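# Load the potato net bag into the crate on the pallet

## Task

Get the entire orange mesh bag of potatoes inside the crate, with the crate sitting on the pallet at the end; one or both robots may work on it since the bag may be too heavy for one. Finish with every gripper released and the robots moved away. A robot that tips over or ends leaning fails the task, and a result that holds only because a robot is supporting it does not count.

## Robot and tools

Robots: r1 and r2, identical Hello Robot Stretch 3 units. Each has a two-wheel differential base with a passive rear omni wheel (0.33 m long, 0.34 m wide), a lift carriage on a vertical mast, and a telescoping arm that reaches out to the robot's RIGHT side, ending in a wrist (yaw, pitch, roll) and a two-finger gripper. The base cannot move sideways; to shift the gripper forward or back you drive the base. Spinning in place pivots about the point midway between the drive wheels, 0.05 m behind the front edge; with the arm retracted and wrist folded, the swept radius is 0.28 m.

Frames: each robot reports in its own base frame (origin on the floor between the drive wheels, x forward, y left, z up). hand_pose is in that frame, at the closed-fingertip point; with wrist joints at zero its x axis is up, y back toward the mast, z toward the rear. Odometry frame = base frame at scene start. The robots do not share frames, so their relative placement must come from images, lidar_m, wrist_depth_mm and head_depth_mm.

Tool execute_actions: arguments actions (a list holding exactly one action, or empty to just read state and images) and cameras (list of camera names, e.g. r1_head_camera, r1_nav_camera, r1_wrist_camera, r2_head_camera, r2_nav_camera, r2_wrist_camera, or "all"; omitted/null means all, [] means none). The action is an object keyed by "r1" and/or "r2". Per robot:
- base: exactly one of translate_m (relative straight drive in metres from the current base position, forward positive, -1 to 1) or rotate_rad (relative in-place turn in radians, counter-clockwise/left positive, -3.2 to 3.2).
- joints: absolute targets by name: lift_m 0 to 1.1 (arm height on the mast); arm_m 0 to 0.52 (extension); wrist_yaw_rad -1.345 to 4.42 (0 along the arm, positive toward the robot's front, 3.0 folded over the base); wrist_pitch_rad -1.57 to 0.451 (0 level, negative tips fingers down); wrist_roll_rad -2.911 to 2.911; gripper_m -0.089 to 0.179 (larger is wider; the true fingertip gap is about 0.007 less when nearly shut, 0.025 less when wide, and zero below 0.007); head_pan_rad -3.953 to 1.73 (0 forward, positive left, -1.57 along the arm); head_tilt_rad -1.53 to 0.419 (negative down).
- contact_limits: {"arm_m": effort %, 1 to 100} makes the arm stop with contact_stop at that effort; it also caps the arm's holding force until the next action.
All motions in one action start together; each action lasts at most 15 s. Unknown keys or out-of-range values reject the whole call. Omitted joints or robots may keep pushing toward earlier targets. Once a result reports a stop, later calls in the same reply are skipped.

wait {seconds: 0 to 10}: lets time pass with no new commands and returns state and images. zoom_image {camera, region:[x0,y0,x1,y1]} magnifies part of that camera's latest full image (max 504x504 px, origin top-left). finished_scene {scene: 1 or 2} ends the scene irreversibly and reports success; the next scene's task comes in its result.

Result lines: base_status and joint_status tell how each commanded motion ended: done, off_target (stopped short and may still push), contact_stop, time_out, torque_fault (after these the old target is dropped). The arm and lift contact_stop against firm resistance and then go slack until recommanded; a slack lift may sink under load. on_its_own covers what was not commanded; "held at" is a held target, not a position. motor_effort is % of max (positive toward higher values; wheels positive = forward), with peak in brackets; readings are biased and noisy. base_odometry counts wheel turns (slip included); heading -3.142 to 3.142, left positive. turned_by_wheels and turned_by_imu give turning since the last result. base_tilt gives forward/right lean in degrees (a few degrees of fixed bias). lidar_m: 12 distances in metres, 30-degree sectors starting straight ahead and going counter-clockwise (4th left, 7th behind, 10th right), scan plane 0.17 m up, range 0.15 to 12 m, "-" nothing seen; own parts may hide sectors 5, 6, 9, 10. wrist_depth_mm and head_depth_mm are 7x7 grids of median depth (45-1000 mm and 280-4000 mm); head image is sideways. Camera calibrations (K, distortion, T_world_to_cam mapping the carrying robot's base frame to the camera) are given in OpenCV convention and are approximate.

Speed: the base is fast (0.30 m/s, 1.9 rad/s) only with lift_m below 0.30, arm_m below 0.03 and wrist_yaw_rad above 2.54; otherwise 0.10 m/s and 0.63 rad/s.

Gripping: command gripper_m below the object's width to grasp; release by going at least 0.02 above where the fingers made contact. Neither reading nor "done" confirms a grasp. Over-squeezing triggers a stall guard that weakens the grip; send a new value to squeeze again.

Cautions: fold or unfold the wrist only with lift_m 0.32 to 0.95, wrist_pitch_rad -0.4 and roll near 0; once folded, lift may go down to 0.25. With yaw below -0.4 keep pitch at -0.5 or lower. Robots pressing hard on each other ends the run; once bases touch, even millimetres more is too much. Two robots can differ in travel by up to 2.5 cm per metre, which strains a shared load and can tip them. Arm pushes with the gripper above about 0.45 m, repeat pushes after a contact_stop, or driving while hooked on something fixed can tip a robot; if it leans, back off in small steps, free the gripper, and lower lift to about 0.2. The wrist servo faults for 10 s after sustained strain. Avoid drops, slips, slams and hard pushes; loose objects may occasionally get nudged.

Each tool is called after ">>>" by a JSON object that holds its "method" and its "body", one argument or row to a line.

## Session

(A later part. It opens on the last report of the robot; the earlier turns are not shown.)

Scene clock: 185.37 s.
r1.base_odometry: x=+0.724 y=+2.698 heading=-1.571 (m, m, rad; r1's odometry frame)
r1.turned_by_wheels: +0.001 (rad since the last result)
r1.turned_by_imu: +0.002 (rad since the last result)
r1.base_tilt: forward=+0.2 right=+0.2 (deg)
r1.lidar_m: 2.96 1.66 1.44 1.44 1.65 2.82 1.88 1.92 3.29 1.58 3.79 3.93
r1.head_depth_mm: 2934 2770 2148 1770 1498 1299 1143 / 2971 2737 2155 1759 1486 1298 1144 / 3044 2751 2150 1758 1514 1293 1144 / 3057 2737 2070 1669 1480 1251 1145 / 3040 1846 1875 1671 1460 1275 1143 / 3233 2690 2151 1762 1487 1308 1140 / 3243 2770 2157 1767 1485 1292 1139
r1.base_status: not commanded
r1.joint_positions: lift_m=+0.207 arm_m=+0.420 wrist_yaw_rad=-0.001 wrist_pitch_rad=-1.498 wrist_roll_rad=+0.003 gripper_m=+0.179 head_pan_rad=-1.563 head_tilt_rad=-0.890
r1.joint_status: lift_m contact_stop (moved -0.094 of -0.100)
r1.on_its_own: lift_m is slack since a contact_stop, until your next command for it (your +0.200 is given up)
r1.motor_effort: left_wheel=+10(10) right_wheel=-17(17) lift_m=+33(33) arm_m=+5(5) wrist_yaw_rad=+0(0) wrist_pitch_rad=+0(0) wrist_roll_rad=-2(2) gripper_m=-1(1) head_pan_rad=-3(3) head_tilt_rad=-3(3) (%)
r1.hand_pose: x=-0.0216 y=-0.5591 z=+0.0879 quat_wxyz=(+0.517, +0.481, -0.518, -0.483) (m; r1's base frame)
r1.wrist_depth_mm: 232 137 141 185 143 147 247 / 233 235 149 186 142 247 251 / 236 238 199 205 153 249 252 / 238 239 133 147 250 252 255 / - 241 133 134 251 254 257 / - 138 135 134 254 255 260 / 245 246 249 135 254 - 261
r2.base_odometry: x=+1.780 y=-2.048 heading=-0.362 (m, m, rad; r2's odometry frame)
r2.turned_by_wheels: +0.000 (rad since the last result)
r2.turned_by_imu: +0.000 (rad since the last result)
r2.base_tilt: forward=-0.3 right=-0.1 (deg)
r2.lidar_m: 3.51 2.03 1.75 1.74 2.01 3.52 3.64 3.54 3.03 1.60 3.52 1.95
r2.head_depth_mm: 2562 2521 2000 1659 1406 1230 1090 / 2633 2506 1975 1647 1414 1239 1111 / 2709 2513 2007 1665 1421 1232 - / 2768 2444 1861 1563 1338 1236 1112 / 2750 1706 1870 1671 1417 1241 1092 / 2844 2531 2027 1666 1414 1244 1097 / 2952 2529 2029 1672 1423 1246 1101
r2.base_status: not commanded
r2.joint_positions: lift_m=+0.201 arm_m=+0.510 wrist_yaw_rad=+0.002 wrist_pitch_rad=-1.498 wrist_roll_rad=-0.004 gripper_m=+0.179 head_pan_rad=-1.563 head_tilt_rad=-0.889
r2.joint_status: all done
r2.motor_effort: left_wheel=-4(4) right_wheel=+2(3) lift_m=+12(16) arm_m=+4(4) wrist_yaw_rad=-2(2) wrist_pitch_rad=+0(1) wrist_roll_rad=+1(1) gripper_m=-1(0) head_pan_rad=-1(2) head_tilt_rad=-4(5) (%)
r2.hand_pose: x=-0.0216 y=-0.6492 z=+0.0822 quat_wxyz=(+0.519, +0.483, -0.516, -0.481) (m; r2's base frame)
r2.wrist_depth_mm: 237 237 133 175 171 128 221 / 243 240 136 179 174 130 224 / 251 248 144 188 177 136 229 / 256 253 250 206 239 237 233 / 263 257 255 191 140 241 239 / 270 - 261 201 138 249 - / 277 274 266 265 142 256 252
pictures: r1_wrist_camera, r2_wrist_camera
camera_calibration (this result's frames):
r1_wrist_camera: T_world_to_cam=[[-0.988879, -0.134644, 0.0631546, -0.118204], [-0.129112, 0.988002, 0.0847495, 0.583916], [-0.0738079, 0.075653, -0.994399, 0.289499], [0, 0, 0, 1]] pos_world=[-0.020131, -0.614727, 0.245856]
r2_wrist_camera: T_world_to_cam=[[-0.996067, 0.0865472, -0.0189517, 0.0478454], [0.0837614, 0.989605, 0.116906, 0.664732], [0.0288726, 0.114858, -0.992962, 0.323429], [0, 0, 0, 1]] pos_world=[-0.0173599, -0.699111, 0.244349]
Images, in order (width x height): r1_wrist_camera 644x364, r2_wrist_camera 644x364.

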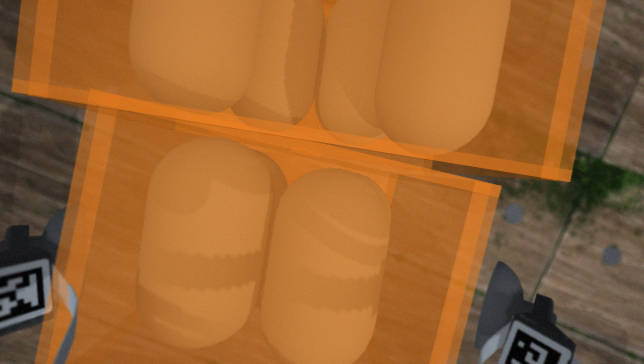

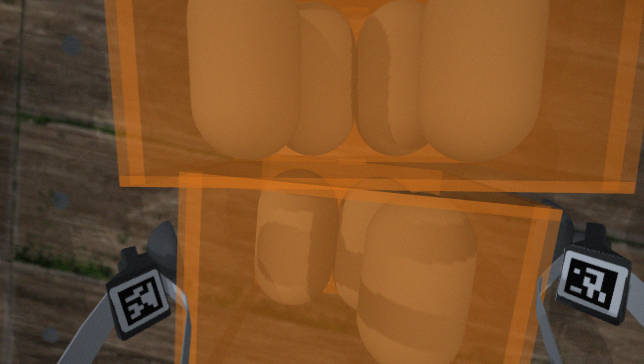

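>>> {"method": "execute_actions", "body": {
  "actions": [
    {"r1":{"joints":{"gripper_m":0.07,"lift_m":0.21}},"r2":{"joints":{"gripper_m":0.07,"lift_m":0.21}}}
  ],
  "cameras": []
}}

>>> {"method": "execute_actions", "body": {
  "actions": [
    {"r1":{"joints":{"gripper_m":0.075,"lift_m":0.3}},"r2":{"joints":{"gripper_m":0.075,"lift_m":0.3}}}
  ],
  "cameras": ["r2_head_camera"]
}}

>>> {"method": "execute_actions", "body": {
  "actions": [
    {"r1":{"base":{"translate_m":-0.4},"joints":{"gripper_m":0.07}},"r2":{"base":{"translate_m":0.4},"joints":{"gripper_m":0.07}}}
  ],
  "cameras": []
}}

>>> {"method": "execute_actions", "body": {
  "actions": [
    {"r1":{"base":{"translate_m":-0.4},"joints":{"gripper_m":0.075}},"r2":{"base":{"translate_m":0.4},"joints":{"gripper_m":0.075}}}
  ],
  "cameras": []
}}

>>> {"method": "execute_actions", "body": {
  "actions": [
    {"r1":{"base":{"translate_m":-0.4},"joints":{"gripper_m":0.07}},"r2":{"base":{"translate_m":0.4},"joints":{"gripper_m":0.07}}}
  ],
  "cameras": ["r2_head_camera","r1_head_camera"]
}}

>>> {"method": "execute_actions", "body": {
  "actions": [
    {"r1":{"joints":{"lift_m":0.2,"gripper_m":0.075}},"r2":{"joints":{"lift_m":0.2,"gripper_m":0.075}}}
  ],
  "cameras": ["r2_nav_camera","r1_nav_camera"]
}}

Scene clock: 195.20 s.
r1.base_odometry: x=+0.724 y=+2.698 heading=-1.571 (m, m, rad; r1's odometry frame)
r1.turned_by_wheels: +0.000 (rad since the last result)
r1.turned_by_imu: +0.000 (rad since the last result)
r1.base_tilt: forward=-0.1 right=+0.3 (deg)
r1.lidar_m: 2.96 1.66 1.44 1.44 1.65 2.82 1.88 1.91 3.28 1.58 3.76 3.93
r1.head_depth_mm: 2914 2763 2180 1761 1494 1298 1148 / 2969 2777 2152 1776 1492 1297 1141 / 3017 2742 2131 1769 1508 1293 1146 / 3084 2779 2086 1678 1486 1260 1142 / 3054 1862 1874 1665 1449 1261 1142 / 3209 2743 2136 1753 1498 1286 1139 / 3244 2763 2153 1754 1481 1296 1141
r1.base_status: not commanded
r1.joint_positions: lift_m=+0.210 arm_m=+0.420 wrist_yaw_rad=-0.001 wrist_pitch_rad=-1.507 wrist_roll_rad=+0.003 gripper_m=+0.072 head_pan_rad=-1.563 head_tilt_rad=-0.890
r1.joint_status: all done
r1.motor_effort: left_wheel=+8(10) right_wheel=-14(17) lift_m=+26(40) arm_m=+5(5) wrist_yaw_rad=+0(0) wrist_pitch_rad=+2(2) wrist_roll_rad=-2(2) gripper_m=-47(100) head_pan_rad=-3(3) head_tilt_rad=-3(3) (%)
r1.hand_pose: x=-0.0216 y=-0.5569 z=+0.0917 quat_wxyz=(+0.515, +0.483, -0.516, -0.485) (m; r1's base frame)
r1.wrist_depth_mm: 236 146 143 188 147 248 252 / 238 238 150 189 146 251 255 / 239 242 197 248 159 253 256 / 242 244 136 150 253 255 259 / 244 245 135 139 255 259 263 / - 196 137 139 258 262 265 / 248 251 255 142 261 264 268
r2.base_odometry: x=+1.780 y=-2.048 heading=-0.362 (m, m, rad; r2's odometry frame)
r2.turned_by_wheels: +0.000 (rad since the last result)
r2.turned_by_imu: +0.001 (rad since the last result)
r2.base_tilt: forward=-0.3 right=+0.0 (deg)
r2.lidar_m: 3.54 2.03 1.74 1.74 2.02 3.51 3.65 3.55 3.04 1.60 3.53 1.95
r2.head_depth_mm: 2560 2508 2004 1633 1412 1233 1095 / 2650 2512 1990 1660 1412 1234 1111 / 2703 2477 1986 1663 1420 1233 - / 2754 2423 1864 1553 1339 1238 1115 / 2760 1720 1866 1662 1419 1233 1096 / 2871 2565 1996 1676 1422 1236 1100 / 2918 2535 2022 1672 1425 1245 1096
r2.base_status: not commanded
r2.joint_positions: lift_m=+0.210 arm_m=+0.510 wrist_yaw_rad=+0.000 wrist_pitch_rad=-1.500 wrist_roll_rad=-0.002 gripper_m=+0.072 head_pan_rad=-1.563 head_tilt_rad=-0.889
r2.joint_status: all done
r2.motor_effort: left_wheel=-3(4) right_wheel=+1(2) lift_m=+32(40) arm_m=+4(4) wrist_yaw_rad=+1(2) wrist_pitch_rad=+0(0) wrist_roll_rad=+0(0) gripper_m=-35(98) head_pan_rad=-2(2) head_tilt_rad=-4(4) (%)
r2.hand_pose: x=-0.0216 y=-0.6487 z=+0.0912 quat_wxyz=(+0.518, +0.482, -0.517, -0.482) (m; r2's base frame)
r2.wrist_depth_mm: 249 246 142 185 180 136 228 / 254 251 146 186 183 139 232 / 261 258 156 198 187 151 240 / 267 266 260 213 248 247 244 / 274 272 264 201 148 250 248 / 280 275 272 210 147 260 252 / 289 283 279 277 154 266 260
pictures: none
No camera images: the call's "cameras" was empty. Leave "cameras" out to get every camera's image.

Scene clock: 196.87 s.
r1.base_odometry: x=+0.724 y=+2.698 heading=-1.572 (m, m, rad; r1's odometry frame)
r1.turned_by_wheels: -0.001 (rad since the last result)
r1.turned_by_imu: -0.001 (rad since the last result)
r1.base_tilt: forward=+0.3 right=+0.2 (deg)
r1.lidar_m: 2.97 1.66 1.44 1.44 1.65 2.82 1.88 1.91 3.27 0.53 3.76 3.95
r1.head_depth_mm: 2896 2762 2149 1757 1490 1290 1138 / 2960 2768 2147 1752 1495 1288 1150 / 3036 2759 2113 1762 1516 1316 1146 / 3060 2754 2082 1628 1416 1239 1143 / 3052 1719 1889 1760 1464 1292 1141 / 3197 2625 2132 1752 1486 1294 1141 / 3230 2744 2146 1760 1489 1282 1143
r1.base_status: not commanded
r1.joint_positions: lift_m=+0.299 arm_m=+0.420 wrist_yaw_rad=+0.001 wrist_pitch_rad=-1.441 wrist_roll_rad=-0.003 gripper_m=+0.084 head_pan_rad=-1.563 head_tilt_rad=-0.890
r1.joint_status: gripper_m off_target (ended at +0.084, target +0.075); the others done
r1.on_its_own: gripper_m is held at +0.083, not at your +0.075, by its stall guard, which is still easing
r1.motor_effort: left_wheel=+0(9) right_wheel=-1(16) lift_m=+59(61) arm_m=+0(5) wrist_yaw_rad=-1(2) wrist_pitch_rad=-16(18) wrist_roll_rad=+1(1) gripper_m=-31(43) head_pan_rad=-3(3) head_tilt_rad=-4(3) (%)
r1.hand_pose: x=-0.0216 y=-0.5742 z=+0.1805 quat_wxyz=(+0.533, +0.468, -0.530, -0.466) (m; r1's base frame)
r1.wrist_depth_mm: 322 327 201 270 231 351 356 / 325 328 185 249 200 350 358 / 323 328 206 234 189 350 356 / 324 328 158 175 345 352 356 / 324 329 150 157 346 353 359 / - 328 146 151 346 354 357 / 324 328 333 151 345 355 356
r2.base_odometry: x=+1.780 y=-2.048 heading=-0.362 (m, m, rad; r2's odometry frame)
r2.turned_by_wheels: +0.000 (rad since the last result)
r2.turned_by_imu: +0.000 (rad since the last result)
r2.base_tilt: forward=-0.3 right=+0.1 (deg)
r2.lidar_m: 3.51 2.02 1.75 1.74 2.01 3.52 3.66 3.55 3.03 0.59 3.52 1.95
r2.head_depth_mm: 2559 2486 1980 1652 1400 1231 1092 / 2615 2520 2008 1646 1411 1230 1116 / 2722 2532 2006 1694 1432 1240 1131 / 2762 2425 1864 1495 1337 1237 1113 / 2764 1632 1849 1669 1411 1235 1102 / 2891 2551 2006 1665 1410 1242 1096 / 2987 2551 2013 1667 1420 1239 1103
r2.base_status: not commanded
r2.joint_positions: lift_m=+0.299 arm_m=+0.510 wrist_yaw_rad=+0.003 wrist_pitch_rad=-1.442 wrist_roll_rad=-0.011 gripper_m=+0.084 head_pan_rad=-1.563 head_tilt_rad=-0.889
r2.joint_status: gripper_m off_target (ended at +0.084, target +0.075); the others done
r2.on_its_own: gripper_m is held at +0.082, not at your +0.075, by its stall guard, which is still easing
r2.motor_effort: left_wheel=+0(4) right_wheel=-1(2) lift_m=+52(52) arm_m=+0(4) wrist_yaw_rad=-4(4) wrist_pitch_rad=-17(18) wrist_roll_rad=+3(3) gripper_m=-29(31) head_pan_rad=-2(3) head_tilt_rad=-5(5) (%)
r2.hand_pose: x=-0.0216 y=-0.6641 z=+0.1804 quat_wxyz=(+0.535, +0.470, -0.527, -0.464) (m; r2's base frame)
r2.wrist_depth_mm: 340 340 333 251 214 317 314 / 350 342 194 242 189 320 317 / 352 348 190 228 187 325 322 / 360 357 345 241 226 331 324 / 364 355 351 213 157 338 327 / 368 367 351 209 153 339 334 / 373 369 360 358 153 340 342
pictures: r2_head_camera (sideways: a quarter turn clockwise sets it upright)
camera_calibration (this result's frames):
r2_head_camera: T_world_to_cam=[[0.0571613, 0.774191, -0.630365, 0.837196], [0.998258, -0.0535847, 0.0247108, -0.03905], [-0.014647, -0.630679, -0.775905, 0.969892], [0, 0, 0, 1]] pos_world=[0.00533283, -0.0385517, 1.28125]
Images, in order (width x height): r2_head_camera 896x504.

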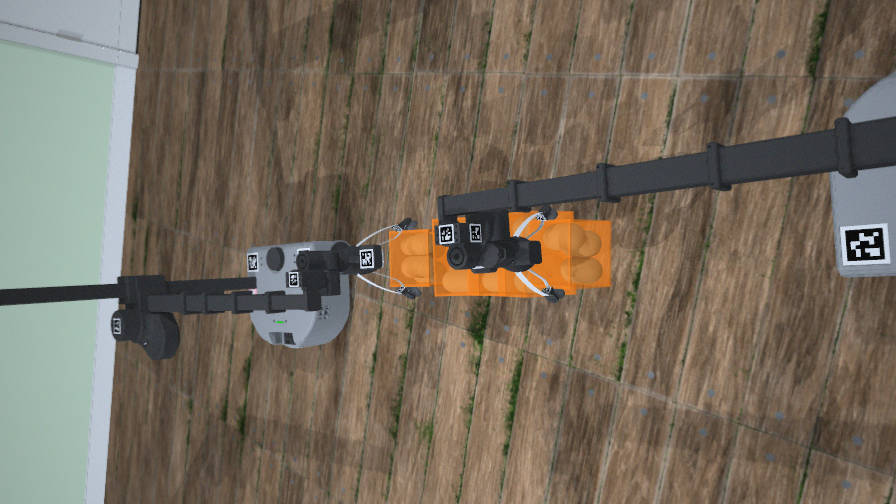

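Scene clock: 201.97 s.
r1.base_odometry: x=+0.724 y=+3.098 heading=-1.572 (m, m, rad; r1's odometry frame)
r1.turned_by_wheels: +0.000 (rad since the last result)
r1.turned_by_imu: +0.002 (rad since the last result)
r1.base_tilt: forward=+0.3 right=+0.4 (deg)
r1.lidar_m: 3.15 1.80 1.54 1.53 1.76 3.00 1.49 1.51 3.19 0.53 3.66 4.32
r1.head_depth_mm: 2863 2755 2127 1766 1495 1288 1146 / 2894 2755 2144 1772 1493 1296 1144 / 2891 2761 2147 1758 1522 1315 1144 / 2976 2712 2068 1626 1405 1255 1143 / 2940 1711 1873 1754 1439 1301 1139 / 3128 2635 2138 1750 1472 1291 1143 / 3092 2692 2146 1745 1482 1290 1142
r1.base_status: done
r1.joint_positions: lift_m=+0.299 arm_m=+0.420 wrist_yaw_rad=+0.001 wrist_pitch_rad=-1.435 wrist_roll_rad=-0.003 gripper_m=+0.094 head_pan_rad=-1.563 head_tilt_rad=-0.890
r1.joint_status: gripper_m off_target (ended at +0.094, target +0.070)
r1.on_its_own: gripper_m is held at +0.093, not at your +0.070, by its stall guard, which is still easing
r1.motor_effort: left_wheel=+2(4) right_wheel=-1(6) lift_m=+59(60) arm_m=+0(0) wrist_yaw_rad=-1(1) wrist_pitch_rad=-18(18) wrist_roll_rad=+1(1) gripper_m=-29(96) head_pan_rad=-2(3) head_tilt_rad=-3(3) (%)
r1.hand_pose: x=-0.0216 y=-0.5757 z=+0.1806 quat_wxyz=(+0.534, +0.466, -0.531, -0.464) (m; r1's base frame)
r1.wrist_depth_mm: 324 329 200 270 230 352 359 / 324 329 184 248 200 351 359 / 324 328 208 233 190 352 358 / 325 329 158 173 344 351 357 / 322 329 151 157 345 353 357 / - 327 146 150 344 354 356 / 324 328 331 151 346 354 358
r2.base_odometry: x=+2.154 y=-2.190 heading=-0.362 (m, m, rad; r2's odometry frame)
r2.turned_by_wheels: +0.000 (rad since the last result)
r2.turned_by_imu: -0.001 (rad since the last result)
r2.base_tilt: forward=-0.4 right=+0.0 (deg)
r2.lidar_m: 3.32 1.91 1.64 1.64 1.90 3.30 4.06 3.68 3.14 0.60 3.64 1.58
r2.head_depth_mm: 2692 2498 1986 1653 1405 1231 1094 / 2720 2537 1995 1652 1412 1242 1109 / 2762 2528 2001 1686 1428 1240 1132 / 2834 2536 1857 1500 1337 1233 1114 / 2855 1632 1831 1657 1417 1237 1095 / 2989 2517 2014 1670 1423 1233 1100 / 2988 2550 2014 1672 1423 1243 1097
r2.base_status: done
r2.joint_positions: lift_m=+0.299 arm_m=+0.510 wrist_yaw_rad=+0.003 wrist_pitch_rad=-1.438 wrist_roll_rad=-0.011 gripper_m=+0.095 head_pan_rad=-1.563 head_tilt_rad=-0.889
r2.joint_status: gripper_m off_target (ended at +0.095, target +0.070)
r2.on_its_own: gripper_m is held at +0.094, not at your +0.070, by its stall guard, which is still easing
r2.motor_effort: left_wheel=+0(6) right_wheel=-1(5) lift_m=+51(51) arm_m=+0(1) wrist_yaw_rad=-3(3) wrist_pitch_rad=-18(18) wrist_roll_rad=+3(3) gripper_m=-24(79) head_pan_rad=-2(2) head_tilt_rad=-4(4) (%)
r2.hand_pose: x=-0.0216 y=-0.6650 z=+0.1804 quat_wxyz=(+0.536, +0.469, -0.528, -0.463) (m; r2's base frame)
r2.wrist_depth_mm: 345 337 332 252 214 320 315 / 347 346 194 242 188 322 317 / 353 346 190 228 190 323 319 / 355 352 344 243 228 327 323 / 364 354 349 214 158 336 326 / 368 365 350 207 153 340 334 / 381 368 360 352 154 345 339
pictures: none
No camera images: the call's "cameras" was empty. Leave "cameras" out to get every camera's image.

Scene clock: 207.07 s.
r1.base_odometry: x=+0.724 y=+3.498 heading=-1.572 (m, m, rad; r1's odometry frame)
r1.turned_by_wheels: +0.000 (rad since the last result)
r1.turned_by_imu: +0.002 (rad since the last result)
r1.base_tilt: forward=+0.1 right=+0.5 (deg)
r1.lidar_m: 3.33 1.91 1.64 1.64 1.88 3.20 1.17 1.10 3.09 0.53 3.56 4.69
r1.head_depth_mm: 2755 2688 2126 1755 1488 1293 1147 / 2791 2738 2142 1770 1494 1294 1138 / 2852 2762 2133 1754 1527 1320 1138 / 2834 2734 2081 1668 1421 1241 1139 / 2857 1724 1883 1720 1437 1292 1147 / 2991 2627 2131 1761 1478 1291 1134 / 3011 2736 2117 1732 1491 1283 1143
r1.base_status: done
r1.joint_positions: lift_m=+0.299 arm_m=+0.420 wrist_yaw_rad=+0.001 wrist_pitch_rad=-1.432 wrist_roll_rad=-0.003 gripper_m=+0.098 head_pan_rad=-1.563 head_tilt_rad=-0.890
r1.joint_status: gripper_m off_target (ended at +0.098, target +0.075)
r1.on_its_own: gripper_m is held at +0.097, not at your +0.075, by its stall guard, which is still easing
r1.motor_effort: left_wheel=+2(3) right_wheel=-1(6) lift_m=+59(59) arm_m=+0(0) wrist_yaw_rad=-2(3) wrist_pitch_rad=-19(19) wrist_roll_rad=+1(1) gripper_m=-27(100) head_pan_rad=-3(3) head_tilt_rad=-3(3) (%)
r1.hand_pose: x=-0.0216 y=-0.5766 z=+0.1806 quat_wxyz=(+0.535, +0.465, -0.532, -0.463) (m; r1's base frame)
r1.wrist_depth_mm: 324 329 199 269 232 353 358 / 325 329 184 248 199 355 357 / 324 330 209 233 190 352 358 / 325 329 158 172 345 351 358 / 324 331 151 156 347 352 358 / - 328 147 151 343 352 356 / 324 328 333 151 344 352 355
r2.base_odometry: x=+2.528 y=-2.331 heading=-0.362 (m, m, rad; r2's odometry frame)
r2.turned_by_wheels: +0.000 (rad since the last result)
r2.turned_by_imu: -0.001 (rad since the last result)
r2.base_tilt: forward=-0.3 right=+0.0 (deg)
r2.lidar_m: 3.14 1.79 1.54 1.54 1.77 3.08 4.43 3.75 3.25 0.60 1.43 1.24
r2.head_depth_mm: 2779 2537 1985 1656 1410 1222 1093 / 2840 2534 1975 1656 1408 1230 1105 / 2912 2530 1985 1693 1415 1241 1125 / 2924 2518 1862 1505 1331 1236 1116 / 2927 1633 1836 1661 1408 1242 1099 / 2996 2537 2018 1668 1421 1240 1098 / 3069 2592 2002 1668 1426 1243 1099
r2.base_status: done
r2.joint_positions: lift_m=+0.299 arm_m=+0.510 wrist_yaw_rad=+0.003 wrist_pitch_rad=-1.435 wrist_roll_rad=-0.012 gripper_m=+0.099 head_pan_rad=-1.563 head_tilt_rad=-0.889
r2.joint_status: gripper_m off_target (ended at +0.099, target +0.075)
r2.on_its_own: gripper_m is held at +0.098, not at your +0.075, by its stall guard, which is still easing
r2.motor_effort: left_wheel=+1(5) right_wheel=-2(3) lift_m=+51(51) arm_m=-1(0) wrist_yaw_rad=-4(4) wrist_pitch_rad=-18(19) wrist_roll_rad=+3(3) gripper_m=-19(95) head_pan_rad=-2(1) head_tilt_rad=-4(5) (%)
r2.hand_pose: x=-0.0216 y=-0.6658 z=+0.1804 quat_wxyz=(+0.537, +0.469, -0.528, -0.462) (m; r2's base frame)
r2.wrist_depth_mm: 340 342 333 256 216 318 311 / 349 345 194 241 187 320 316 / 350 344 191 226 188 327 322 / 358 356 349 240 233 332 326 / 370 358 348 214 157 335 329 / 369 366 356 207 153 340 333 / 377 368 363 356 154 341 343
pictures: none
No camera images: the call's "cameras" was empty. Leave "cameras" out to get every camera's image.

Scene clock: 212.17 s.
r1.base_odometry: x=+0.725 y=+3.898 heading=-1.572 (m, m, rad; r1's odometry frame)
r1.turned_by_wheels: +0.000 (rad since the last result)
r1.turned_by_imu: +0.002 (rad since the last result)
r1.base_tilt: forward=+0.2 right=+0.5 (deg)
r1.lidar_m: 3.51 2.02 1.74 1.73 2.00 3.42 3.58 0.72 0.92 0.54 3.43 5.08
r1.head_depth_mm: 2628 2711 2138 1755 1488 1297 1146 / 2704 2738 2164 1752 1501 1287 1142 / 2721 2735 2160 1750 1514 1320 1140 / 2770 2730 2025 1691 1415 1248 1143 / 2740 1779 1871 1711 1449 1288 1144 / 2876 2612 2117 1754 1482 1286 1144 / 2938 2740 2129 1746 1472 1291 1143
r1.base_status: done
r1.joint_positions: lift_m=+0.299 arm_m=+0.420 wrist_yaw_rad=+0.001 wrist_pitch_rad=-1.430 wrist_roll_rad=-0.003 gripper_m=+0.094 head_pan_rad=-1.563 head_tilt_rad=-0.890
r1.joint_status: gripper_m off_target (ended at +0.094, target +0.070)
r1.on_its_own: gripper_m is held at +0.093, not at your +0.070, by its stall guard, which is still easing
r1.motor_effort: left_wheel=+1(4) right_wheel=-2(9) lift_m=+59(59) arm_m=+0(0) wrist_yaw_rad=-2(3) wrist_pitch_rad=-19(19) wrist_roll_rad=+1(1) gripper_m=-28(100) head_pan_rad=-3(3) head_tilt_rad=-3(3) (%)
r1.hand_pose: x=-0.0216 y=-0.5771 z=+0.1807 quat_wxyz=(+0.535, +0.465, -0.532, -0.463) (m; r1's base frame)
r1.wrist_depth_mm: 324 329 198 270 231 351 359 / 325 330 184 250 200 351 361 / 324 330 213 233 190 352 358 / 325 331 158 172 344 351 357 / 325 328 151 156 348 353 359 / - 327 146 151 344 351 360 / 323 328 332 151 347 353 357
r2.base_odometry: x=+2.903 y=-2.473 heading=-0.362 (m, m, rad; r2's odometry frame)
r2.turned_by_wheels: +0.000 (rad since the last result)
r2.turned_by_imu: -0.001 (rad since the last result)
r2.base_tilt: forward=-0.4 right=-0.1 (deg)
r2.lidar_m: 2.93 1.68 1.44 1.44 1.66 2.85 4.83 3.91 3.36 0.60 0.95 1.04
r2.head_depth_mm: 2846 2496 2001 1648 1410 1231 1090 / 2926 2520 1982 1655 1408 1232 1110 / 2961 2542 1991 1686 1412 1244 1129 / 3002 2515 1852 1506 1333 1235 1112 / 3003 1683 1861 1674 1421 1242 1100 / 3099 2525 2006 1681 1412 1239 1095 / 3135 2550 1957 1623 1436 1239 1095
r2.base_status: done
r2.joint_positions: lift_m=+0.299 arm_m=+0.510 wrist_yaw_rad=+0.004 wrist_pitch_rad=-1.434 wrist_roll_rad=-0.014 gripper_m=+0.094 head_pan_rad=-1.563 head_tilt_rad=-0.889
r2.joint_status: gripper_m off_target (ended at +0.094, target +0.070)
r2.on_its_own: gripper_m is held at +0.094, not at your +0.070, by its stall guard, which is still easing
r2.motor_effort: left_wheel=+2(8) right_wheel=-3(4) lift_m=+51(51) arm_m=-1(1) wrist_yaw_rad=-4(4) wrist_pitch_rad=-19(19) wrist_roll_rad=+4(4) gripper_m=-4(98) head_pan_rad=-2(2) head_tilt_rad=-5(4) (%)
r2.hand_pose: x=-0.0216 y=-0.6662 z=+0.1804 quat_wxyz=(+0.538, +0.469, -0.528, -0.461) (m; r2's base frame)
r2.wrist_depth_mm: 345 340 331 255 216 317 312 / 349 344 193 241 187 324 318 / 350 347 191 226 188 327 322 / 362 352 348 240 233 330 327 / 362 353 353 214 158 333 327 / 368 363 354 207 153 339 329 / 369 369 363 353 155 343 340
pictures: r1_head_camera (sideways: a quarter turn clockwise sets it upright), r2_head_camera (sideways: a quarter turn clockwise sets it upright)
camera_calibration (this result's frames):
r1_head_camera: T_world_to_cam=[[0.0415016, 0.727114, -0.685262, 0.910461], [0.99827, -0.0587647, -0.00189532, -0.00139513], [-0.0416473, -0.683997, -0.728295, 0.905864], [0, 0, 0, 1]] pos_world=[0.00133392, -0.0424817, 1.28364]
r2_head_camera: T_world_to_cam=[[0.0571615, 0.774191, -0.630365, 0.837196], [0.998257, -0.0535851, 0.0247108, -0.03905], [-0.0146472, -0.630679, -0.775905, 0.969892], [0, 0, 0, 1]] pos_world=[0.00533282, -0.0385517, 1.28125]
Images, in order (width x height): r1_head_camera 896x504, r2_head_camera 896x504.

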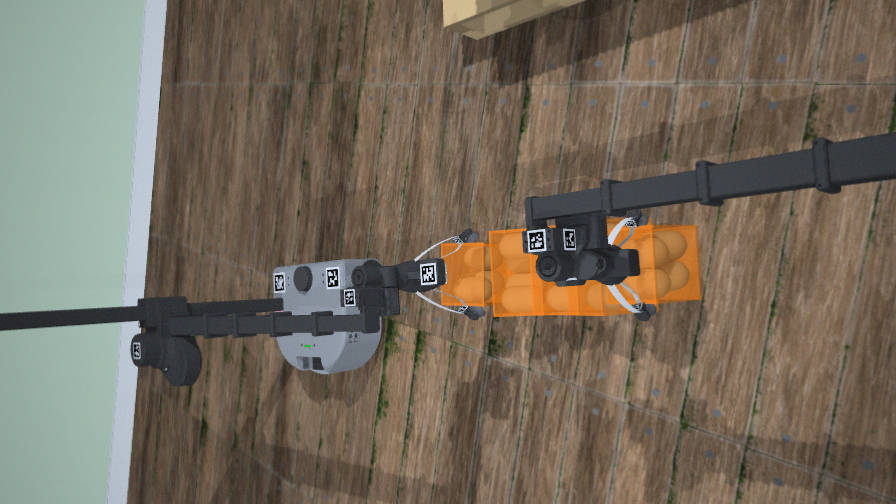

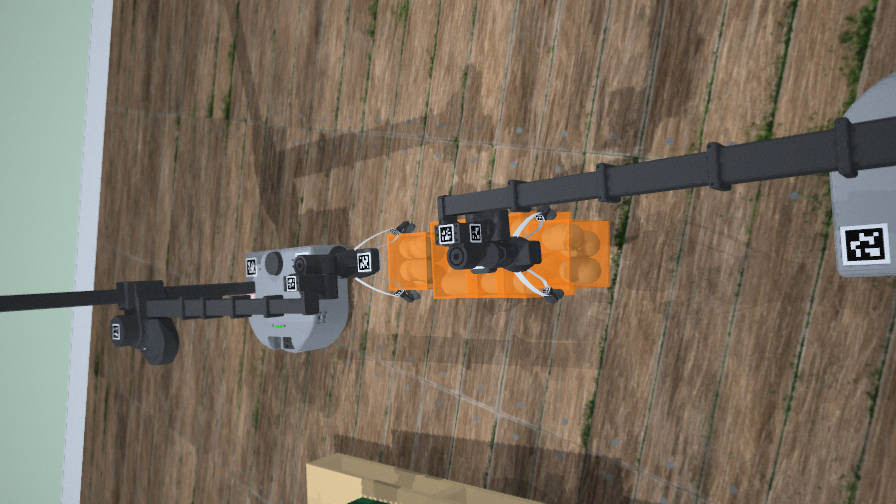

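Scene clock: 214.30 s.
r1.base_odometry: x=+0.725 y=+3.898 heading=-1.572 (m, m, rad; r1's odometry frame)
r1.turned_by_wheels: +0.000 (rad since the last result)
r1.turned_by_imu: -0.001 (rad since the last result)
r1.base_tilt: forward=+0.0 right=+0.1 (deg)
r1.lidar_m: 3.53 2.03 1.73 1.73 1.99 3.39 3.57 0.72 0.92 1.59 3.42 5.10
r1.head_depth_mm: 2674 2756 2174 1768 1488 1294 1142 / 2703 2736 2143 1748 1489 1297 1139 / 2747 2750 2166 1760 1495 1301 1149 / 2782 2720 2080 1675 1478 1256 1136 / 2795 1852 1873 1676 1466 1258 1139 / 2865 2740 2118 1767 1481 1288 1141 / 2957 2711 2141 1750 1487 1294 1141
r1.base_status: not commanded
r1.joint_positions: lift_m=+0.216 arm_m=+0.420 wrist_yaw_rad=+0.001 wrist_pitch_rad=-1.487 wrist_roll_rad=-0.002 gripper_m=+0.085 head_pan_rad=-1.563 head_tilt_rad=-0.891
r1.joint_status: lift_m contact_stop (moved -0.083 of -0.099); gripper_m off_target (ended at +0.085, target +0.075)
r1.on_its_own: gripper_m is held at +0.083, not at your +0.075, by its stall guard, which is still easing; lift_m is slack since a contact_stop, until your next command for it (your +0.200 is given up)
r1.motor_effort: left_wheel=-1(3) right_wheel=+1(4) lift_m=+33(51) arm_m=+0(0) wrist_yaw_rad=-1(2) wrist_pitch_rad=-3(19) wrist_roll_rad=+1(1) gripper_m=-34(100) head_pan_rad=-2(3) head_tilt_rad=-3(3) (%)
r1.hand_pose: x=-0.0216 y=-0.5623 z=+0.0969 quat_wxyz=(+0.521, +0.480, -0.519, -0.478) (m; r1's base frame)
r1.wrist_depth_mm: 241 243 145 193 157 156 262 / 243 244 154 196 155 259 263 / 244 248 249 221 166 261 264 / 245 248 141 152 259 262 266 / 247 251 140 144 261 265 269 / - 250 142 145 262 269 271 / 249 254 257 150 264 - 273
r2.base_odometry: x=+2.903 y=-2.473 heading=-0.362 (m, m, rad; r2's odometry frame)
r2.turned_by_wheels: +0.000 (rad since the last result)
r2.turned_by_imu: +0.000 (rad since the last result)
r2.base_tilt: forward=-0.4 right=+0.0 (deg)
r2.lidar_m: 2.94 1.67 1.44 1.44 1.66 2.86 4.82 3.89 3.36 1.60 0.95 1.04
r2.head_depth_mm: 2885 2506 2012 1661 1418 1234 1092 / 2917 2510 1994 1647 1415 1230 1110 / 2955 2517 1996 1649 1414 1233 - / 3007 2454 1874 1581 1351 1237 1114 / 2986 1754 1842 1655 1419 1240 1093 / 3109 2525 2028 1661 1427 1239 1097 / 3115 2557 1967 1629 1418 1240 1103
r2.base_status: not commanded
r2.joint_positions: lift_m=+0.211 arm_m=+0.510 wrist_yaw_rad=+0.002 wrist_pitch_rad=-1.512 wrist_roll_rad=-0.009 gripper_m=+0.084 head_pan_rad=-1.563 head_tilt_rad=-0.889
r2.joint_status: lift_m contact_stop (moved -0.087 of -0.099); gripper_m off_target (ended at +0.084, target +0.075)
r2.on_its_own: gripper_m is held at +0.082, not at your +0.075, by its stall guard, which is still easing; lift_m is slack since a contact_stop, until your next command for it (your +0.200 is given up)
r2.motor_effort: left_wheel=+0(2) right_wheel=+0(3) lift_m=+28(46) arm_m=-1(1) wrist_yaw_rad=-3(4) wrist_pitch_rad=+4(19) wrist_roll_rad=+2(4) gripper_m=-29(93) head_pan_rad=-1(2) head_tilt_rad=-5(5) (%)
r2.hand_pose: x=-0.0217 y=-0.6459 z=+0.0929 quat_wxyz=(+0.517, +0.488, -0.511, -0.483) (m; r2's base frame)
r2.wrist_depth_mm: 248 247 144 188 152 138 227 / 256 252 148 192 157 143 233 / 262 259 156 204 191 242 240 / 269 267 261 213 202 249 246 / 277 273 266 206 148 251 250 / 283 280 275 219 151 263 256 / 292 289 283 280 163 265 267
pictures: r1_nav_camera (sideways: a quarter turn counterclockwise sets it upright), r2_nav_camera (sideways: a quarter turn counterclockwise sets it upright)
camera_calibration (this result's frames):
r1_nav_camera: T_world_to_cam=[[-0.0469654, -0.821778, 0.567869, -0.697071], [-0.99834, 0.0196466, -0.0541363, 0.127148], [0.0333313, -0.569469, -0.821337, 1.01824], [0, 0, 0, 1]] pos_world=[0.0602591, 0.0045226, 1.23905]
r2_nav_camera: T_world_to_cam=[[-0.0213397, -0.746172, 0.665412, -0.813404], [-0.999622, 0.0274686, -0.00125542, 0.0558258], [-0.0173411, -0.665187, -0.746476, 0.934423], [0, 0, 0, 1]] pos_world=[0.0546508, 0.0130931, 1.23884]
Images, in order (width x height): r1_nav_camera 672x504, r2_nav_camera 672x504.

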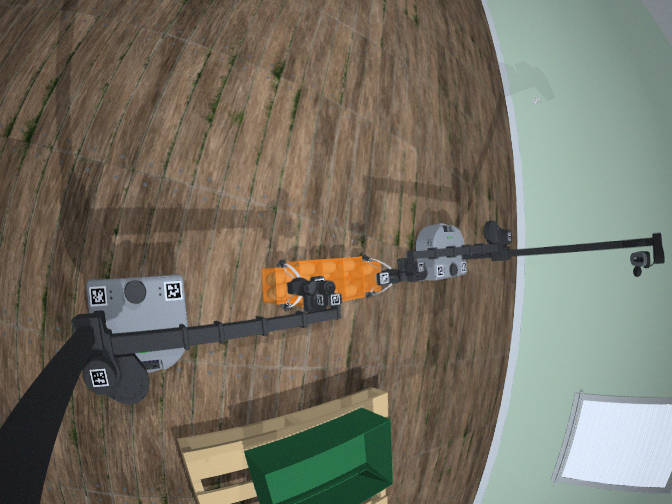

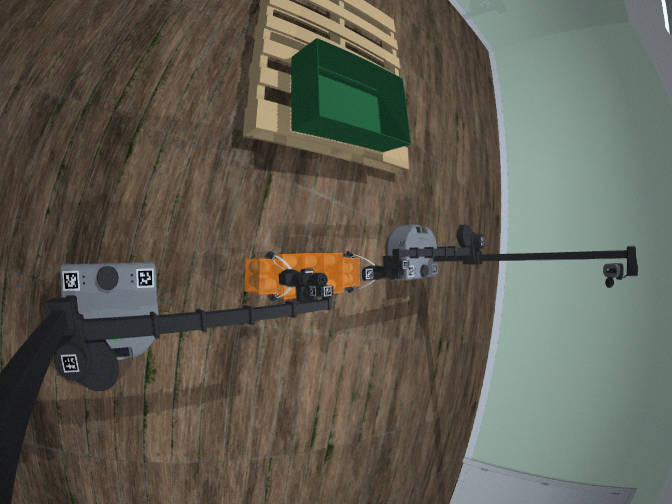

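>>> {"method": "execute_actions", "body": {
  "actions": [
    {"r1":{"joints":{"gripper_m":0.179,"lift_m":0.22}},"r2":{"joints":{"gripper_m":0.179,"lift_m":0.22}}}
  ],
  "cameras": []
}}

>>> {"method": "execute_actions", "body": {
  "actions": [
    {"r1":{"joints":{"lift_m":0.4}}}
  ],
  "cameras": []
}}

>>> {"method": "execute_actions", "body": {
  "actions": [
    {"r1":{"base":{"rotate_rad":0.5},"joints":{"arm_m":0.2}}}
  ],
  "cameras": []
}}

>>> {"method": "execute_actions", "body": {
  "actions": [
    {"r1":{"base":{"translate_m":0.21}}}
  ],
  "cameras": []
}}

>>> {"method": "execute_actions", "body": {
  "actions": [
    {"r1":{"base":{"rotate_rad":-0.5}}}
  ],
  "cameras": []
}}

>>> {"method": "execute_actions", "body": {
  "actions": [
    {"r1":{"base":{"translate_m":-0.184},"joints":{"arm_m":0.52,"lift_m":0.3}}}
  ],
  "cameras": ["r1_wrist_camera","r1_head_camera"]
}}

Scene clock: 224.77 s.
r1.base_odometry: x=+0.725 y=+3.898 heading=-1.572 (m, m, rad; r1's odometry frame)
r1.turned_by_wheels: +0.000 (rad since the last result)
r1.turned_by_imu: +0.001 (rad since the last result)
r1.base_tilt: forward=+0.1 right=+0.4 (deg)
r1.lidar_m: 3.53 2.02 1.73 1.74 2.00 3.39 3.58 0.72 0.92 1.59 3.44 5.10
r1.head_depth_mm: 2655 2776 2151 1748 1489 1301 1145 / 2691 2790 2144 1770 1491 1293 1142 / 2772 2730 2144 1754 1509 1291 1146 / 2793 2773 2064 1557 1479 1253 1144 / 2770 1862 1856 1718 1453 1265 1141 / 2898 2740 2144 1765 1487 1287 1139 / 2946 2741 2141 1767 1473 1295 1135
r1.base_status: not commanded
r1.joint_positions: lift_m=+0.220 arm_m=+0.420 wrist_yaw_rad=+0.001 wrist_pitch_rad=-1.495 wrist_roll_rad=-0.002 gripper_m=+0.179 head_pan_rad=-1.563 head_tilt_rad=-0.891
r1.joint_status: all done
r1.motor_effort: left_wheel=-1(1) right_wheel=+1(1) lift_m=+45(48) arm_m=+0(0) wrist_yaw_rad=-2(2) wrist_pitch_rad=-1(4) wrist_roll_rad=+1(1) gripper_m=+0(96) head_pan_rad=-3(3) head_tilt_rad=-3(3) (%)
r1.hand_pose: x=-0.0216 y=-0.5602 z=+0.1010 quat_wxyz=(+0.519, +0.482, -0.517, -0.480) (m; r1's base frame)
r1.wrist_depth_mm: 242 244 146 195 157 161 262 / 244 246 158 198 156 260 263 / 246 248 251 254 172 263 267 / 247 249 143 154 261 266 268 / - 252 143 146 264 268 271 / - 255 145 148 268 270 275 / 254 258 261 262 269 - 278
r2.base_odometry: x=+2.903 y=-2.473 heading=-0.362 (m, m, rad; r2's odometry frame)
r2.turned_by_wheels: +0.000 (rad since the last result)
r2.turned_by_imu: +0.002 (rad since the last result)
r2.base_tilt: forward=-0.2 right=+0.0 (deg)
r2.lidar_m: 2.94 1.67 1.44 1.44 1.66 2.85 4.82 3.87 3.36 1.60 0.95 1.04
r2.head_depth_mm: 2880 2507 2005 1656 1405 1231 1093 / 2890 2522 1995 1651 1420 1232 1107 / 2972 2518 2004 1667 1406 1233 - / 2954 2535 1863 1593 1344 1234 1112 / 2960 1714 1839 1664 1421 1233 1099 / 3088 2533 2007 1664 1423 1238 1101 / 3121 2537 1963 1628 1426 1244 1098
r2.base_status: not commanded
r2.joint_positions: lift_m=+0.219 arm_m=+0.510 wrist_yaw_rad=+0.002 wrist_pitch_rad=-1.502 wrist_roll_rad=-0.009 gripper_m=+0.179 head_pan_rad=-1.563 head_tilt_rad=-0.889
r2.joint_status: all done
r2.motor_effort: left_wheel=-1(0) right_wheel=+1(1) lift_m=+40(46) arm_m=-1(1) wrist_yaw_rad=-2(2) wrist_pitch_rad=+1(4) wrist_roll_rad=+2(2) gripper_m=+0(86) head_pan_rad=-1(1) head_tilt_rad=-5(4) (%)
r2.hand_pose: x=-0.0216 y=-0.6487 z=+0.1008 quat_wxyz=(+0.520, +0.485, -0.514, -0.480) (m; r2's base frame)
r2.wrist_depth_mm: 255 256 151 194 156 147 235 / 262 259 154 196 160 151 241 / 267 265 162 208 196 249 243 / 273 273 266 221 210 255 251 / 283 277 273 212 154 263 254 / 291 - 280 225 157 269 - / 298 295 288 280 275 276 270
pictures: none
No camera images: the call's "cameras" was empty. Leave "cameras" out to get every camera's image.

Scene clock: 227.23 s.
r1.base_odometry: x=+0.725 y=+3.898 heading=-1.572 (m, m, rad; r1's odometry frame)
r1.turned_by_wheels: +0.000 (rad since the last result)
r1.turned_by_imu: +0.000 (rad since the last result)
r1.base_tilt: forward=+0.1 right=+0.3 (deg)
r1.lidar_m: 3.54 2.02 1.73 1.73 1.99 3.40 3.58 0.72 0.92 1.59 3.45 5.07
r1.head_depth_mm: 2649 2784 2134 1741 1489 1297 1151 / 2706 2763 2151 1756 1497 1298 1141 / 2735 2738 2166 1758 1493 1293 1133 / 2793 2733 2070 1528 1354 1254 1141 / 2752 1863 1869 1705 1460 1284 1142 / 2905 2734 2119 1762 1484 1288 1139 / 2942 2709 2132 1742 1474 1287 1139
r1.base_status: not commanded
r1.joint_positions: lift_m=+0.400 arm_m=+0.420 wrist_yaw_rad=+0.001 wrist_pitch_rad=-1.496 wrist_roll_rad=-0.002 gripper_m=+0.179 head_pan_rad=-1.563 head_tilt_rad=-0.891
r1.joint_status: all done
r1.motor_effort: left_wheel=-1(1) right_wheel=+1(1) lift_m=+44(45) arm_m=+0(0) wrist_yaw_rad=-2(1) wrist_pitch_rad=-1(1) wrist_roll_rad=+1(1) gripper_m=+0(0) head_pan_rad=-3(3) head_tilt_rad=-3(3) (%)
r1.hand_pose: x=-0.0216 y=-0.5600 z=+0.2810 quat_wxyz=(+0.519, +0.482, -0.517, -0.480) (m; r1's base frame)
r1.wrist_depth_mm: 412 417 423 371 351 444 446 / 417 420 423 377 437 448 453 / 424 424 432 382 443 452 454 / 426 427 430 337 446 456 458 / - 434 437 401 449 455 466 / - 438 446 450 455 463 471 / 436 442 448 452 460 - 477
r2.base_odometry: x=+2.903 y=-2.473 heading=-0.362 (m, m, rad; r2's odometry frame)
r2.turned_by_wheels: +0.000 (rad since the last result)
r2.turned_by_imu: +0.000 (rad since the last result)
r2.base_tilt: forward=-0.3 right=-0.1 (deg)
r2.lidar_m: 2.93 1.68 1.44 1.44 1.66 2.85 4.83 3.87 3.35 1.60 0.95 1.04
r2.head_depth_mm: 2831 2494 2006 1652 1415 1230 1091 / 2920 2531 1988 1656 1409 1238 1109 / 2993 2515 1988 1660 1416 1233 - / 2943 2513 1844 1650 1346 1241 1114 / 1575 2283 1853 1661 1426 1242 1101 / 3080 2544 2011 1667 1420 1243 1100 / 3126 2545 1957 1627 1426 1243 1097
r2.base_status: not commanded
r2.joint_positions: lift_m=+0.219 arm_m=+0.510 wrist_yaw_rad=+0.002 wrist_pitch_rad=-1.502 wrist_roll_rad=-0.009 gripper_m=+0.179 head_pan_rad=-1.563 head_tilt_rad=-0.889
r2.joint_status: not commanded
r2.motor_effort: left_wheel=-1(1) right_wheel=+0(0) lift_m=+40(40) arm_m=-1(1) wrist_yaw_rad=-2(3) wrist_pitch_rad=+1(1) wrist_roll_rad=+2(2) gripper_m=+1(0) head_pan_rad=-2(2) head_tilt_rad=-4(4) (%)
r2.hand_pose: x=-0.0216 y=-0.6487 z=+0.1008 quat_wxyz=(+0.520, +0.485, -0.514, -0.480) (m; r2's base frame)
r2.wrist_depth_mm: 255 254 151 195 156 148 234 / 260 261 155 197 160 151 241 / 268 267 162 208 196 247 245 / 275 273 269 222 209 254 252 / 281 277 273 211 154 263 256 / 289 - 280 225 159 267 - / 297 292 286 280 278 276 271
pictures: none
No camera images: the call's "cameras" was empty. Leave "cameras" out to get every camera's image.

Scene clock: 230.10 s.
r1.base_odometry: x=+0.725 y=+3.898 heading=-1.072 (m, m, rad; r1's odometry frame)
r1.turned_by_wheels: +0.500 (rad since the last result)
r1.turned_by_imu: +0.503 (rad since the last result)
r1.base_tilt: forward=+0.1 right=+0.2 (deg)
r1.lidar_m: 2.04 1.74 1.74 1.97 3.29 3.56 0.72 0.90 1.59 3.40 5.06 3.70
r1.head_depth_mm: 2860 2768 1790 1297 1432 1269 1147 / 3045 2746 2142 1768 1436 1225 1141 / 3277 2737 2159 1764 1497 - 1140 / 3383 2733 2127 1742 1493 - 1138 / 3584 2711 2145 1748 1488 1294 1141 / 3775 2745 2156 1740 1485 1288 1139 / 3798 2698 2129 1754 1493 1289 1144
r1.base_status: done
r1.joint_positions: lift_m=+0.400 arm_m=+0.200 wrist_yaw_rad=+0.001 wrist_pitch_rad=-1.497 wrist_roll_rad=-0.002 gripper_m=+0.179 head_pan_rad=-1.563 head_tilt_rad=-0.891
r1.joint_status: all done
r1.motor_effort: left_wheel=-1(5) right_wheel=+2(7) lift_m=+44(44) arm_m=-5(3) wrist_yaw_rad=-2(2) wrist_pitch_rad=-1(1) wrist_roll_rad=+1(1) gripper_m=+0(0) head_pan_rad=-3(3) head_tilt_rad=-3(3) (%)
r1.hand_pose: x=-0.0216 y=-0.3402 z=+0.2810 quat_wxyz=(+0.519, +0.482, -0.517, -0.481) (m; r1's base frame)
r1.wrist_depth_mm: 415 421 426 432 433 443 367 / 415 420 426 433 438 446 341 / 422 427 432 438 442 417 346 / 426 432 431 441 446 454 459 / - 431 441 446 456 459 466 / - 439 442 449 455 460 471 / 436 444 445 455 460 - 474
r2.base_odometry: x=+2.903 y=-2.473 heading=-0.362 (m, m, rad; r2's odometry frame)
r2.turned_by_wheels: +0.000 (rad since the last result)
r2.turned_by_imu: +0.001 (rad since the last result)
r2.base_tilt: forward=-0.2 right=-0.1 (deg)
r2.lidar_m: 2.94 1.68 1.44 1.44 1.66 2.85 4.83 3.89 3.37 1.60 0.95 1.04
r2.head_depth_mm: 2858 2501 1989 1646 1413 1226 1092 / 2952 2505 1975 1645 1416 1231 1119 / 2958 2517 1999 1654 1419 1234 - / 2962 2354 1849 1658 1340 1234 1115 / 2900 2279 1868 1647 1417 1233 1097 / 3092 2557 2002 1656 1401 1238 1100 / 3147 2545 1972 1625 1423 1240 1098
r2.base_status: not commanded
r2.joint_positions: lift_m=+0.219 arm_m=+0.510 wrist_yaw_rad=+0.002 wrist_pitch_rad=-1.502 wrist_roll_rad=-0.009 gripper_m=+0.179 head_pan_rad=-1.563 head_tilt_rad=-0.889
r2.joint_status: not commanded
r2.motor_effort: left_wheel=-1(1) right_wheel=+0(0) lift_m=+40(40) arm_m=+0(1) wrist_yaw_rad=-2(2) wrist_pitch_rad=+1(1) wrist_roll_rad=+2(2) gripper_m=+0(0) head_pan_rad=-3(2) head_tilt_rad=-5(5) (%)
r2.hand_pose: x=-0.0216 y=-0.6487 z=+0.1008 quat_wxyz=(+0.520, +0.485, -0.514, -0.480) (m; r2's base frame)
r2.wrist_depth_mm: 256 253 151 196 156 147 233 / 260 261 154 196 160 151 239 / 268 263 161 208 197 249 245 / 272 271 265 221 210 255 251 / 282 279 274 212 154 261 257 / 292 - 281 225 157 265 - / 299 299 286 284 278 273 269
pictures: none
No camera images: the call's "cameras" was empty. Leave "cameras" out to get every camera's image.

Scene clock: 233.37 s.
r1.base_odometry: x=+0.825 y=+3.714 heading=-1.072 (m, m, rad; r1's odometry frame)
r1.turned_by_wheels: +0.000 (rad since the last result)
r1.turned_by_imu: +0.001 (rad since the last result)
r1.base_tilt: forward=+0.1 right=+0.4 (deg)
r1.lidar_m: 1.88 1.59 1.59 1.81 3.03 3.71 0.93 1.16 1.71 3.59 4.93 3.37
r1.head_depth_mm: 2980 2758 2171 1766 1456 1271 1144 / 3190 2743 2172 1750 1486 1293 1138 / 3394 2733 2127 1741 1493 - 1145 / 3558 2757 2139 1749 1488 - 1137 / 3683 2740 2158 1753 1494 1285 1146 / 3804 2754 2149 1767 1485 1294 1138 / 3780 2743 2143 1751 1490 1288 1148
r1.base_status: done
r1.joint_positions: lift_m=+0.400 arm_m=+0.200 wrist_yaw_rad=+0.001 wrist_pitch_rad=-1.497 wrist_roll_rad=-0.002 gripper_m=+0.179 head_pan_rad=-1.563 head_tilt_rad=-0.891
r1.joint_status: not commanded
r1.motor_effort: left_wheel=-2(3) right_wheel=+1(6) lift_m=+43(44) arm_m=-5(5) wrist_yaw_rad=-2(2) wrist_pitch_rad=-1(1) wrist_roll_rad=+1(1) gripper_m=+0(0) head_pan_rad=-3(3) head_tilt_rad=-4(3) (%)
r1.hand_pose: x=-0.0216 y=-0.3402 z=+0.2810 quat_wxyz=(+0.519, +0.482, -0.517, -0.481) (m; r1's base frame)
r1.wrist_depth_mm: 413 418 423 431 434 443 449 / 416 421 426 433 439 447 450 / 423 426 435 439 440 450 457 / 422 428 434 443 449 454 461 / - 434 439 447 453 457 463 / - 439 444 447 455 462 473 / 439 438 447 453 460 - 477
r2.base_odometry: x=+2.903 y=-2.473 heading=-0.362 (m, m, rad; r2's odometry frame)
r2.turned_by_wheels: +0.000 (rad since the last result)
r2.turned_by_imu: +0.001 (rad since the last result)
r2.base_tilt: forward=-0.3 right=+0.0 (deg)
r2.lidar_m: 2.93 1.68 1.44 1.44 1.65 2.85 4.83 3.90 3.36 1.72 0.95 1.04
r2.head_depth_mm: 2824 2498 1990 1656 1413 1234 1095 / 2943 2419 1980 1651 1410 1240 1110 / 2972 2342 1893 1663 1406 1235 - / 2806 2438 1899 1661 1345 1235 1110 / 3014 2507 2025 1658 1413 1237 1097 / 3076 2524 2007 1671 1416 1244 1102 / 3126 2528 1974 1627 1418 1239 1099
r2.base_status: not commanded
r2.joint_positions: lift_m=+0.219 arm_m=+0.510 wrist_yaw_rad=+0.002 wrist_pitch_rad=-1.502 wrist_roll_rad=-0.009 gripper_m=+0.179 head_pan_rad=-1.563 head_tilt_rad=-0.889
r2.joint_status: not commanded
r2.motor_effort: left_wheel=-2(2) right_wheel=+1(0) lift_m=+40(40) arm_m=-1(1) wrist_yaw_rad=-3(2) wrist_pitch_rad=+0(1) wrist_roll_rad=+2(2) gripper_m=-1(0) head_pan_rad=-2(2) head_tilt_rad=-4(5) (%)
r2.hand_pose: x=-0.0216 y=-0.6487 z=+0.1008 quat_wxyz=(+0.520, +0.485, -0.514, -0.480) (m; r2's base frame)
r2.wrist_depth_mm: 254 253 151 196 156 147 234 / 260 258 154 197 161 151 239 / 271 267 161 207 195 248 246 / 273 271 267 220 209 253 252 / 282 281 274 210 154 261 256 / 293 - 280 225 158 269 - / 301 295 290 285 277 276 271
pictures: none
No camera images: the call's "cameras" was empty. Leave "cameras" out to get every camera's image.

Scene clock: 235.13 s.
r1.base_odometry: x=+0.825 y=+3.714 heading=-1.572 (m, m, rad; r1's odometry frame)
r1.turned_by_wheels: -0.500 (rad since the last result)
r1.turned_by_imu: -0.503 (rad since the last result)
r1.base_tilt: forward=+0.1 right=+0.4 (deg)
r1.lidar_m: 3.23 1.85 1.59 1.59 1.84 3.12 3.72 0.93 1.18 1.70 3.61 4.93
r1.head_depth_mm: 2771 2758 2149 1777 1502 1293 1138 / 2810 2720 2136 1765 1495 1298 1147 / 2880 2733 2065 1634 1421 - 1140 / 2824 2471 1934 1741 1473 - 1137 / 2938 2602 2073 1749 1483 1297 1142 / 3039 2733 2138 1746 1481 1293 1141 / 3108 2737 2131 1743 1485 1288 1139
r1.base_status: done
r1.joint_positions: lift_m=+0.400 arm_m=+0.200 wrist_yaw_rad=+0.001 wrist_pitch_rad=-1.497 wrist_roll_rad=-0.002 gripper_m=+0.179 head_pan_rad=-1.563 head_tilt_rad=-0.891
r1.joint_status: not commanded
r1.motor_effort: left_wheel=+2(6) right_wheel=-1(5) lift_m=+44(44) arm_m=-5(5) wrist_yaw_rad=-2(1) wrist_pitch_rad=-1(1) wrist_roll_rad=+1(1) gripper_m=+0(1) head_pan_rad=-3(3) head_tilt_rad=-4(3) (%)
r1.hand_pose: x=-0.0216 y=-0.3402 z=+0.2810 quat_wxyz=(+0.519, +0.482, -0.517, -0.481) (m; r1's base frame)
r1.wrist_depth_mm: 412 419 426 433 437 443 446 / 418 420 426 435 441 447 452 / 424 424 432 437 445 449 458 / 427 430 436 441 447 453 461 / - 434 440 446 451 457 465 / - 438 442 451 455 459 473 / 430 441 445 454 460 - 474
r2.base_odometry: x=+2.903 y=-2.473 heading=-0.362 (m, m, rad; r2's odometry frame)
r2.turned_by_wheels: +0.000 (rad since the last result)
r2.turned_by_imu: +0.000 (rad since the last result)
r2.base_tilt: forward=-0.2 right=-0.1 (deg)
r2.lidar_m: 2.94 1.68 1.44 1.44 1.66 2.85 4.82 3.88 3.36 1.72 0.95 1.04
r2.head_depth_mm: 2887 2531 2001 1648 1414 1231 1093 / 2910 2538 2001 1650 1420 1234 1108 / 2961 2441 1941 1655 1418 1235 - / 1637 2351 1906 1662 1349 1237 1113 / 3026 2529 2013 1664 1421 1244 1091 / 3120 2551 2018 1675 1423 1239 1100 / 3117 2542 1963 1634 1420 1233 1103
r2.base_status: not commanded
r2.joint_positions: lift_m=+0.219 arm_m=+0.510 wrist_yaw_rad=+0.002 wrist_pitch_rad=-1.502 wrist_roll_rad=-0.009 gripper_m=+0.179 head_pan_rad=-1.563 head_tilt_rad=-0.889
r2.joint_status: not commanded
r2.motor_effort: left_wheel=-1(1) right_wheel=+0(0) lift_m=+40(40) arm_m=-1(1) wrist_yaw_rad=-2(2) wrist_pitch_rad=+1(1) wrist_roll_rad=+2(2) gripper_m=-1(1) head_pan_rad=-2(3) head_tilt_rad=-4(5) (%)
r2.hand_pose: x=-0.0216 y=-0.6487 z=+0.1008 quat_wxyz=(+0.520, +0.485, -0.514, -0.480) (m; r2's base frame)
r2.wrist_depth_mm: 255 252 151 195 155 148 237 / 263 258 155 195 161 151 240 / 272 266 161 207 196 248 248 / 276 273 267 221 209 257 250 / 284 278 275 211 155 260 256 / 289 - 283 225 158 269 - / 299 295 288 284 276 276 269
pictures: none
No camera images: the call's "cameras" was empty. Leave "cameras" out to get every camera's image.

Scene clock: 238.70 s.
r1.base_odometry: x=+0.825 y=+3.898 heading=-1.572 (m, m, rad; r1's odometry frame)
r1.turned_by_wheels: +0.000 (rad since the last result)
r1.turned_by_imu: +0.000 (rad since the last result)
r1.base_tilt: forward=+0.1 right=+0.4 (deg)
r1.lidar_m: 3.34 1.90 1.64 1.63 1.88 3.22 3.56 0.77 0.93 1.69 3.55 5.07
r1.head_depth_mm: 2732 2735 2124 1701 1488 1300 1147 / 2809 2777 2136 1767 1481 1292 1149 / 2840 2746 2143 1761 1489 1295 1144 / 2865 2718 2060 1742 1377 1289 1142 / 2868 1905 1922 1715 1455 1296 1151 / 2980 2728 2095 1747 1473 1289 1140 / 3040 2729 2141 1749 1492 1287 1145
r1.base_status: done
r1.joint_positions: lift_m=+0.300 arm_m=+0.520 wrist_yaw_rad=+0.001 wrist_pitch_rad=-1.497 wrist_roll_rad=-0.002 gripper_m=+0.179 head_pan_rad=-1.563 head_tilt_rad=-0.891
r1.joint_status: all done
r1.motor_effort: left_wheel=+2(3) right_wheel=-1(4) lift_m=+22(36) arm_m=+5(4) wrist_yaw_rad=-2(1) wrist_pitch_rad=-1(1) wrist_roll_rad=+1(1) gripper_m=+0(0) head_pan_rad=-3(3) head_tilt_rad=-3(3) (%)
r1.hand_pose: x=-0.0216 y=-0.6593 z=+0.1818 quat_wxyz=(+0.519, +0.482, -0.517, -0.481) (m; r1's base frame)
r1.wrist_depth_mm: 317 322 228 288 281 339 345 / 321 323 230 275 234 342 346 / 323 328 329 294 250 346 349 / 325 331 225 231 347 350 356 / - 332 230 230 349 353 358 / - 337 341 345 350 356 362 / 335 339 346 349 353 - 365
r2.base_odometry: x=+2.903 y=-2.473 heading=-0.362 (m, m, rad; r2's odometry frame)
r2.turned_by_wheels: +0.000 (rad since the last result)
r2.turned_by_imu: +0.001 (rad since the last result)
r2.base_tilt: forward=-0.4 right=-0.1 (deg)
r2.lidar_m: 2.94 1.68 1.44 1.44 1.65 2.85 4.81 3.89 3.36 1.70 0.95 1.04
r2.head_depth_mm: 2906 2504 1987 1650 1412 1231 1092 / 2924 2503 1989 1662 1417 1236 1108 / 2966 2508 1990 1652 1406 1239 - / 2974 2517 1898 1663 1345 1239 1115 / 2941 1946 1881 1661 1416 1237 1099 / 3132 2540 2021 1674 1419 1244 1101 / 3160 2580 1956 1629 1422 1242 1100
r2.base_status: not commanded
r2.joint_positions: lift_m=+0.219 arm_m=+0.510 wrist_yaw_rad=+0.002 wrist_pitch_rad=-1.502 wrist_roll_rad=-0.009 gripper_m=+0.179 head_pan_rad=-1.563 head_tilt_rad=-0.889
r2.joint_status: not commanded
r2.motor_effort: left_wheel=-1(1) right_wheel=+0(0) lift_m=+40(40) arm_m=-1(1) wrist_yaw_rad=-3(2) wrist_pitch_rad=+1(0) wrist_roll_rad=+2(2) gripper_m=+1(0) head_pan_rad=-1(1) head_tilt_rad=-4(4) (%)
r2.hand_pose: x=-0.0216 y=-0.6487 z=+0.1008 quat_wxyz=(+0.520, +0.485, -0.514, -0.480) (m; r2's base frame)
r2.wrist_depth_mm: 256 251 151 195 155 147 234 / 261 260 154 196 160 151 241 / 268 265 162 208 197 247 246 / 278 270 267 220 211 257 251 / 280 279 274 211 154 262 256 / 288 - 281 226 158 267 - / 298 295 290 282 278 276 273
pictures: r1_head_camera (sideways: a quarter turn clockwise sets it upright), r1_wrist_camera
camera_calibration (this result's frames):
r1_head_camera: T_world_to_cam=[[0.0415012, 0.727167, -0.685205, 0.910387], [0.99827, -0.0587645, -0.00190052, -0.00138837], [-0.0416477, -0.68394, -0.728348, 0.905934], [0, 0, 0, 1]] pos_world=[0.00133391, -0.0424803, 1.28363]
r1_wrist_camera: T_world_to_cam=[[-0.987907, -0.141372, 0.0636645, -0.142141], [-0.135864, 0.987173, 0.0838496, 0.674455], [-0.0747019, 0.0741859, -0.994443, 0.389428], [0, 0, 0, 1]] pos_world=[-0.0196971, -0.714788, 0.33976]
Images, in order (width x height): r1_head_camera 896x504, r1_wrist_camera 644x364.

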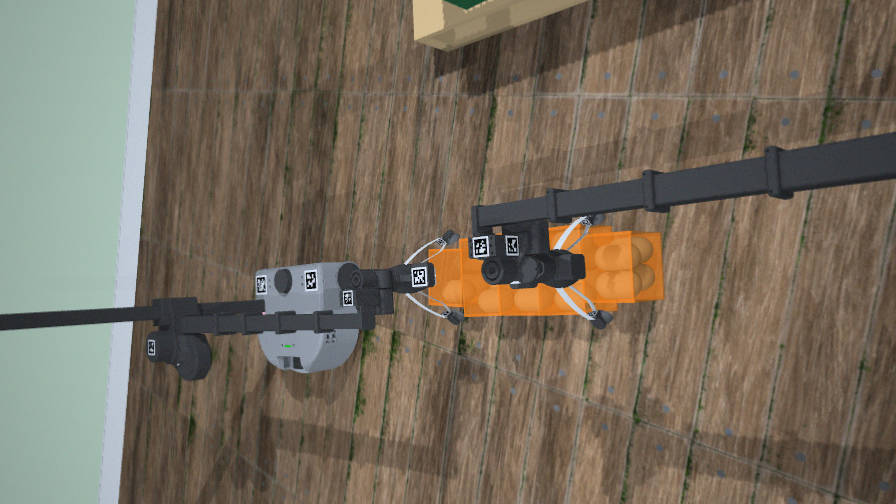

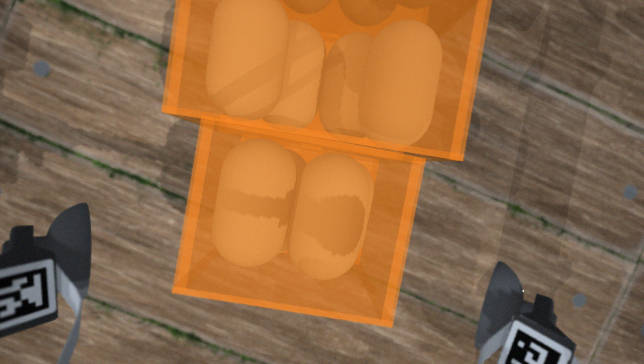

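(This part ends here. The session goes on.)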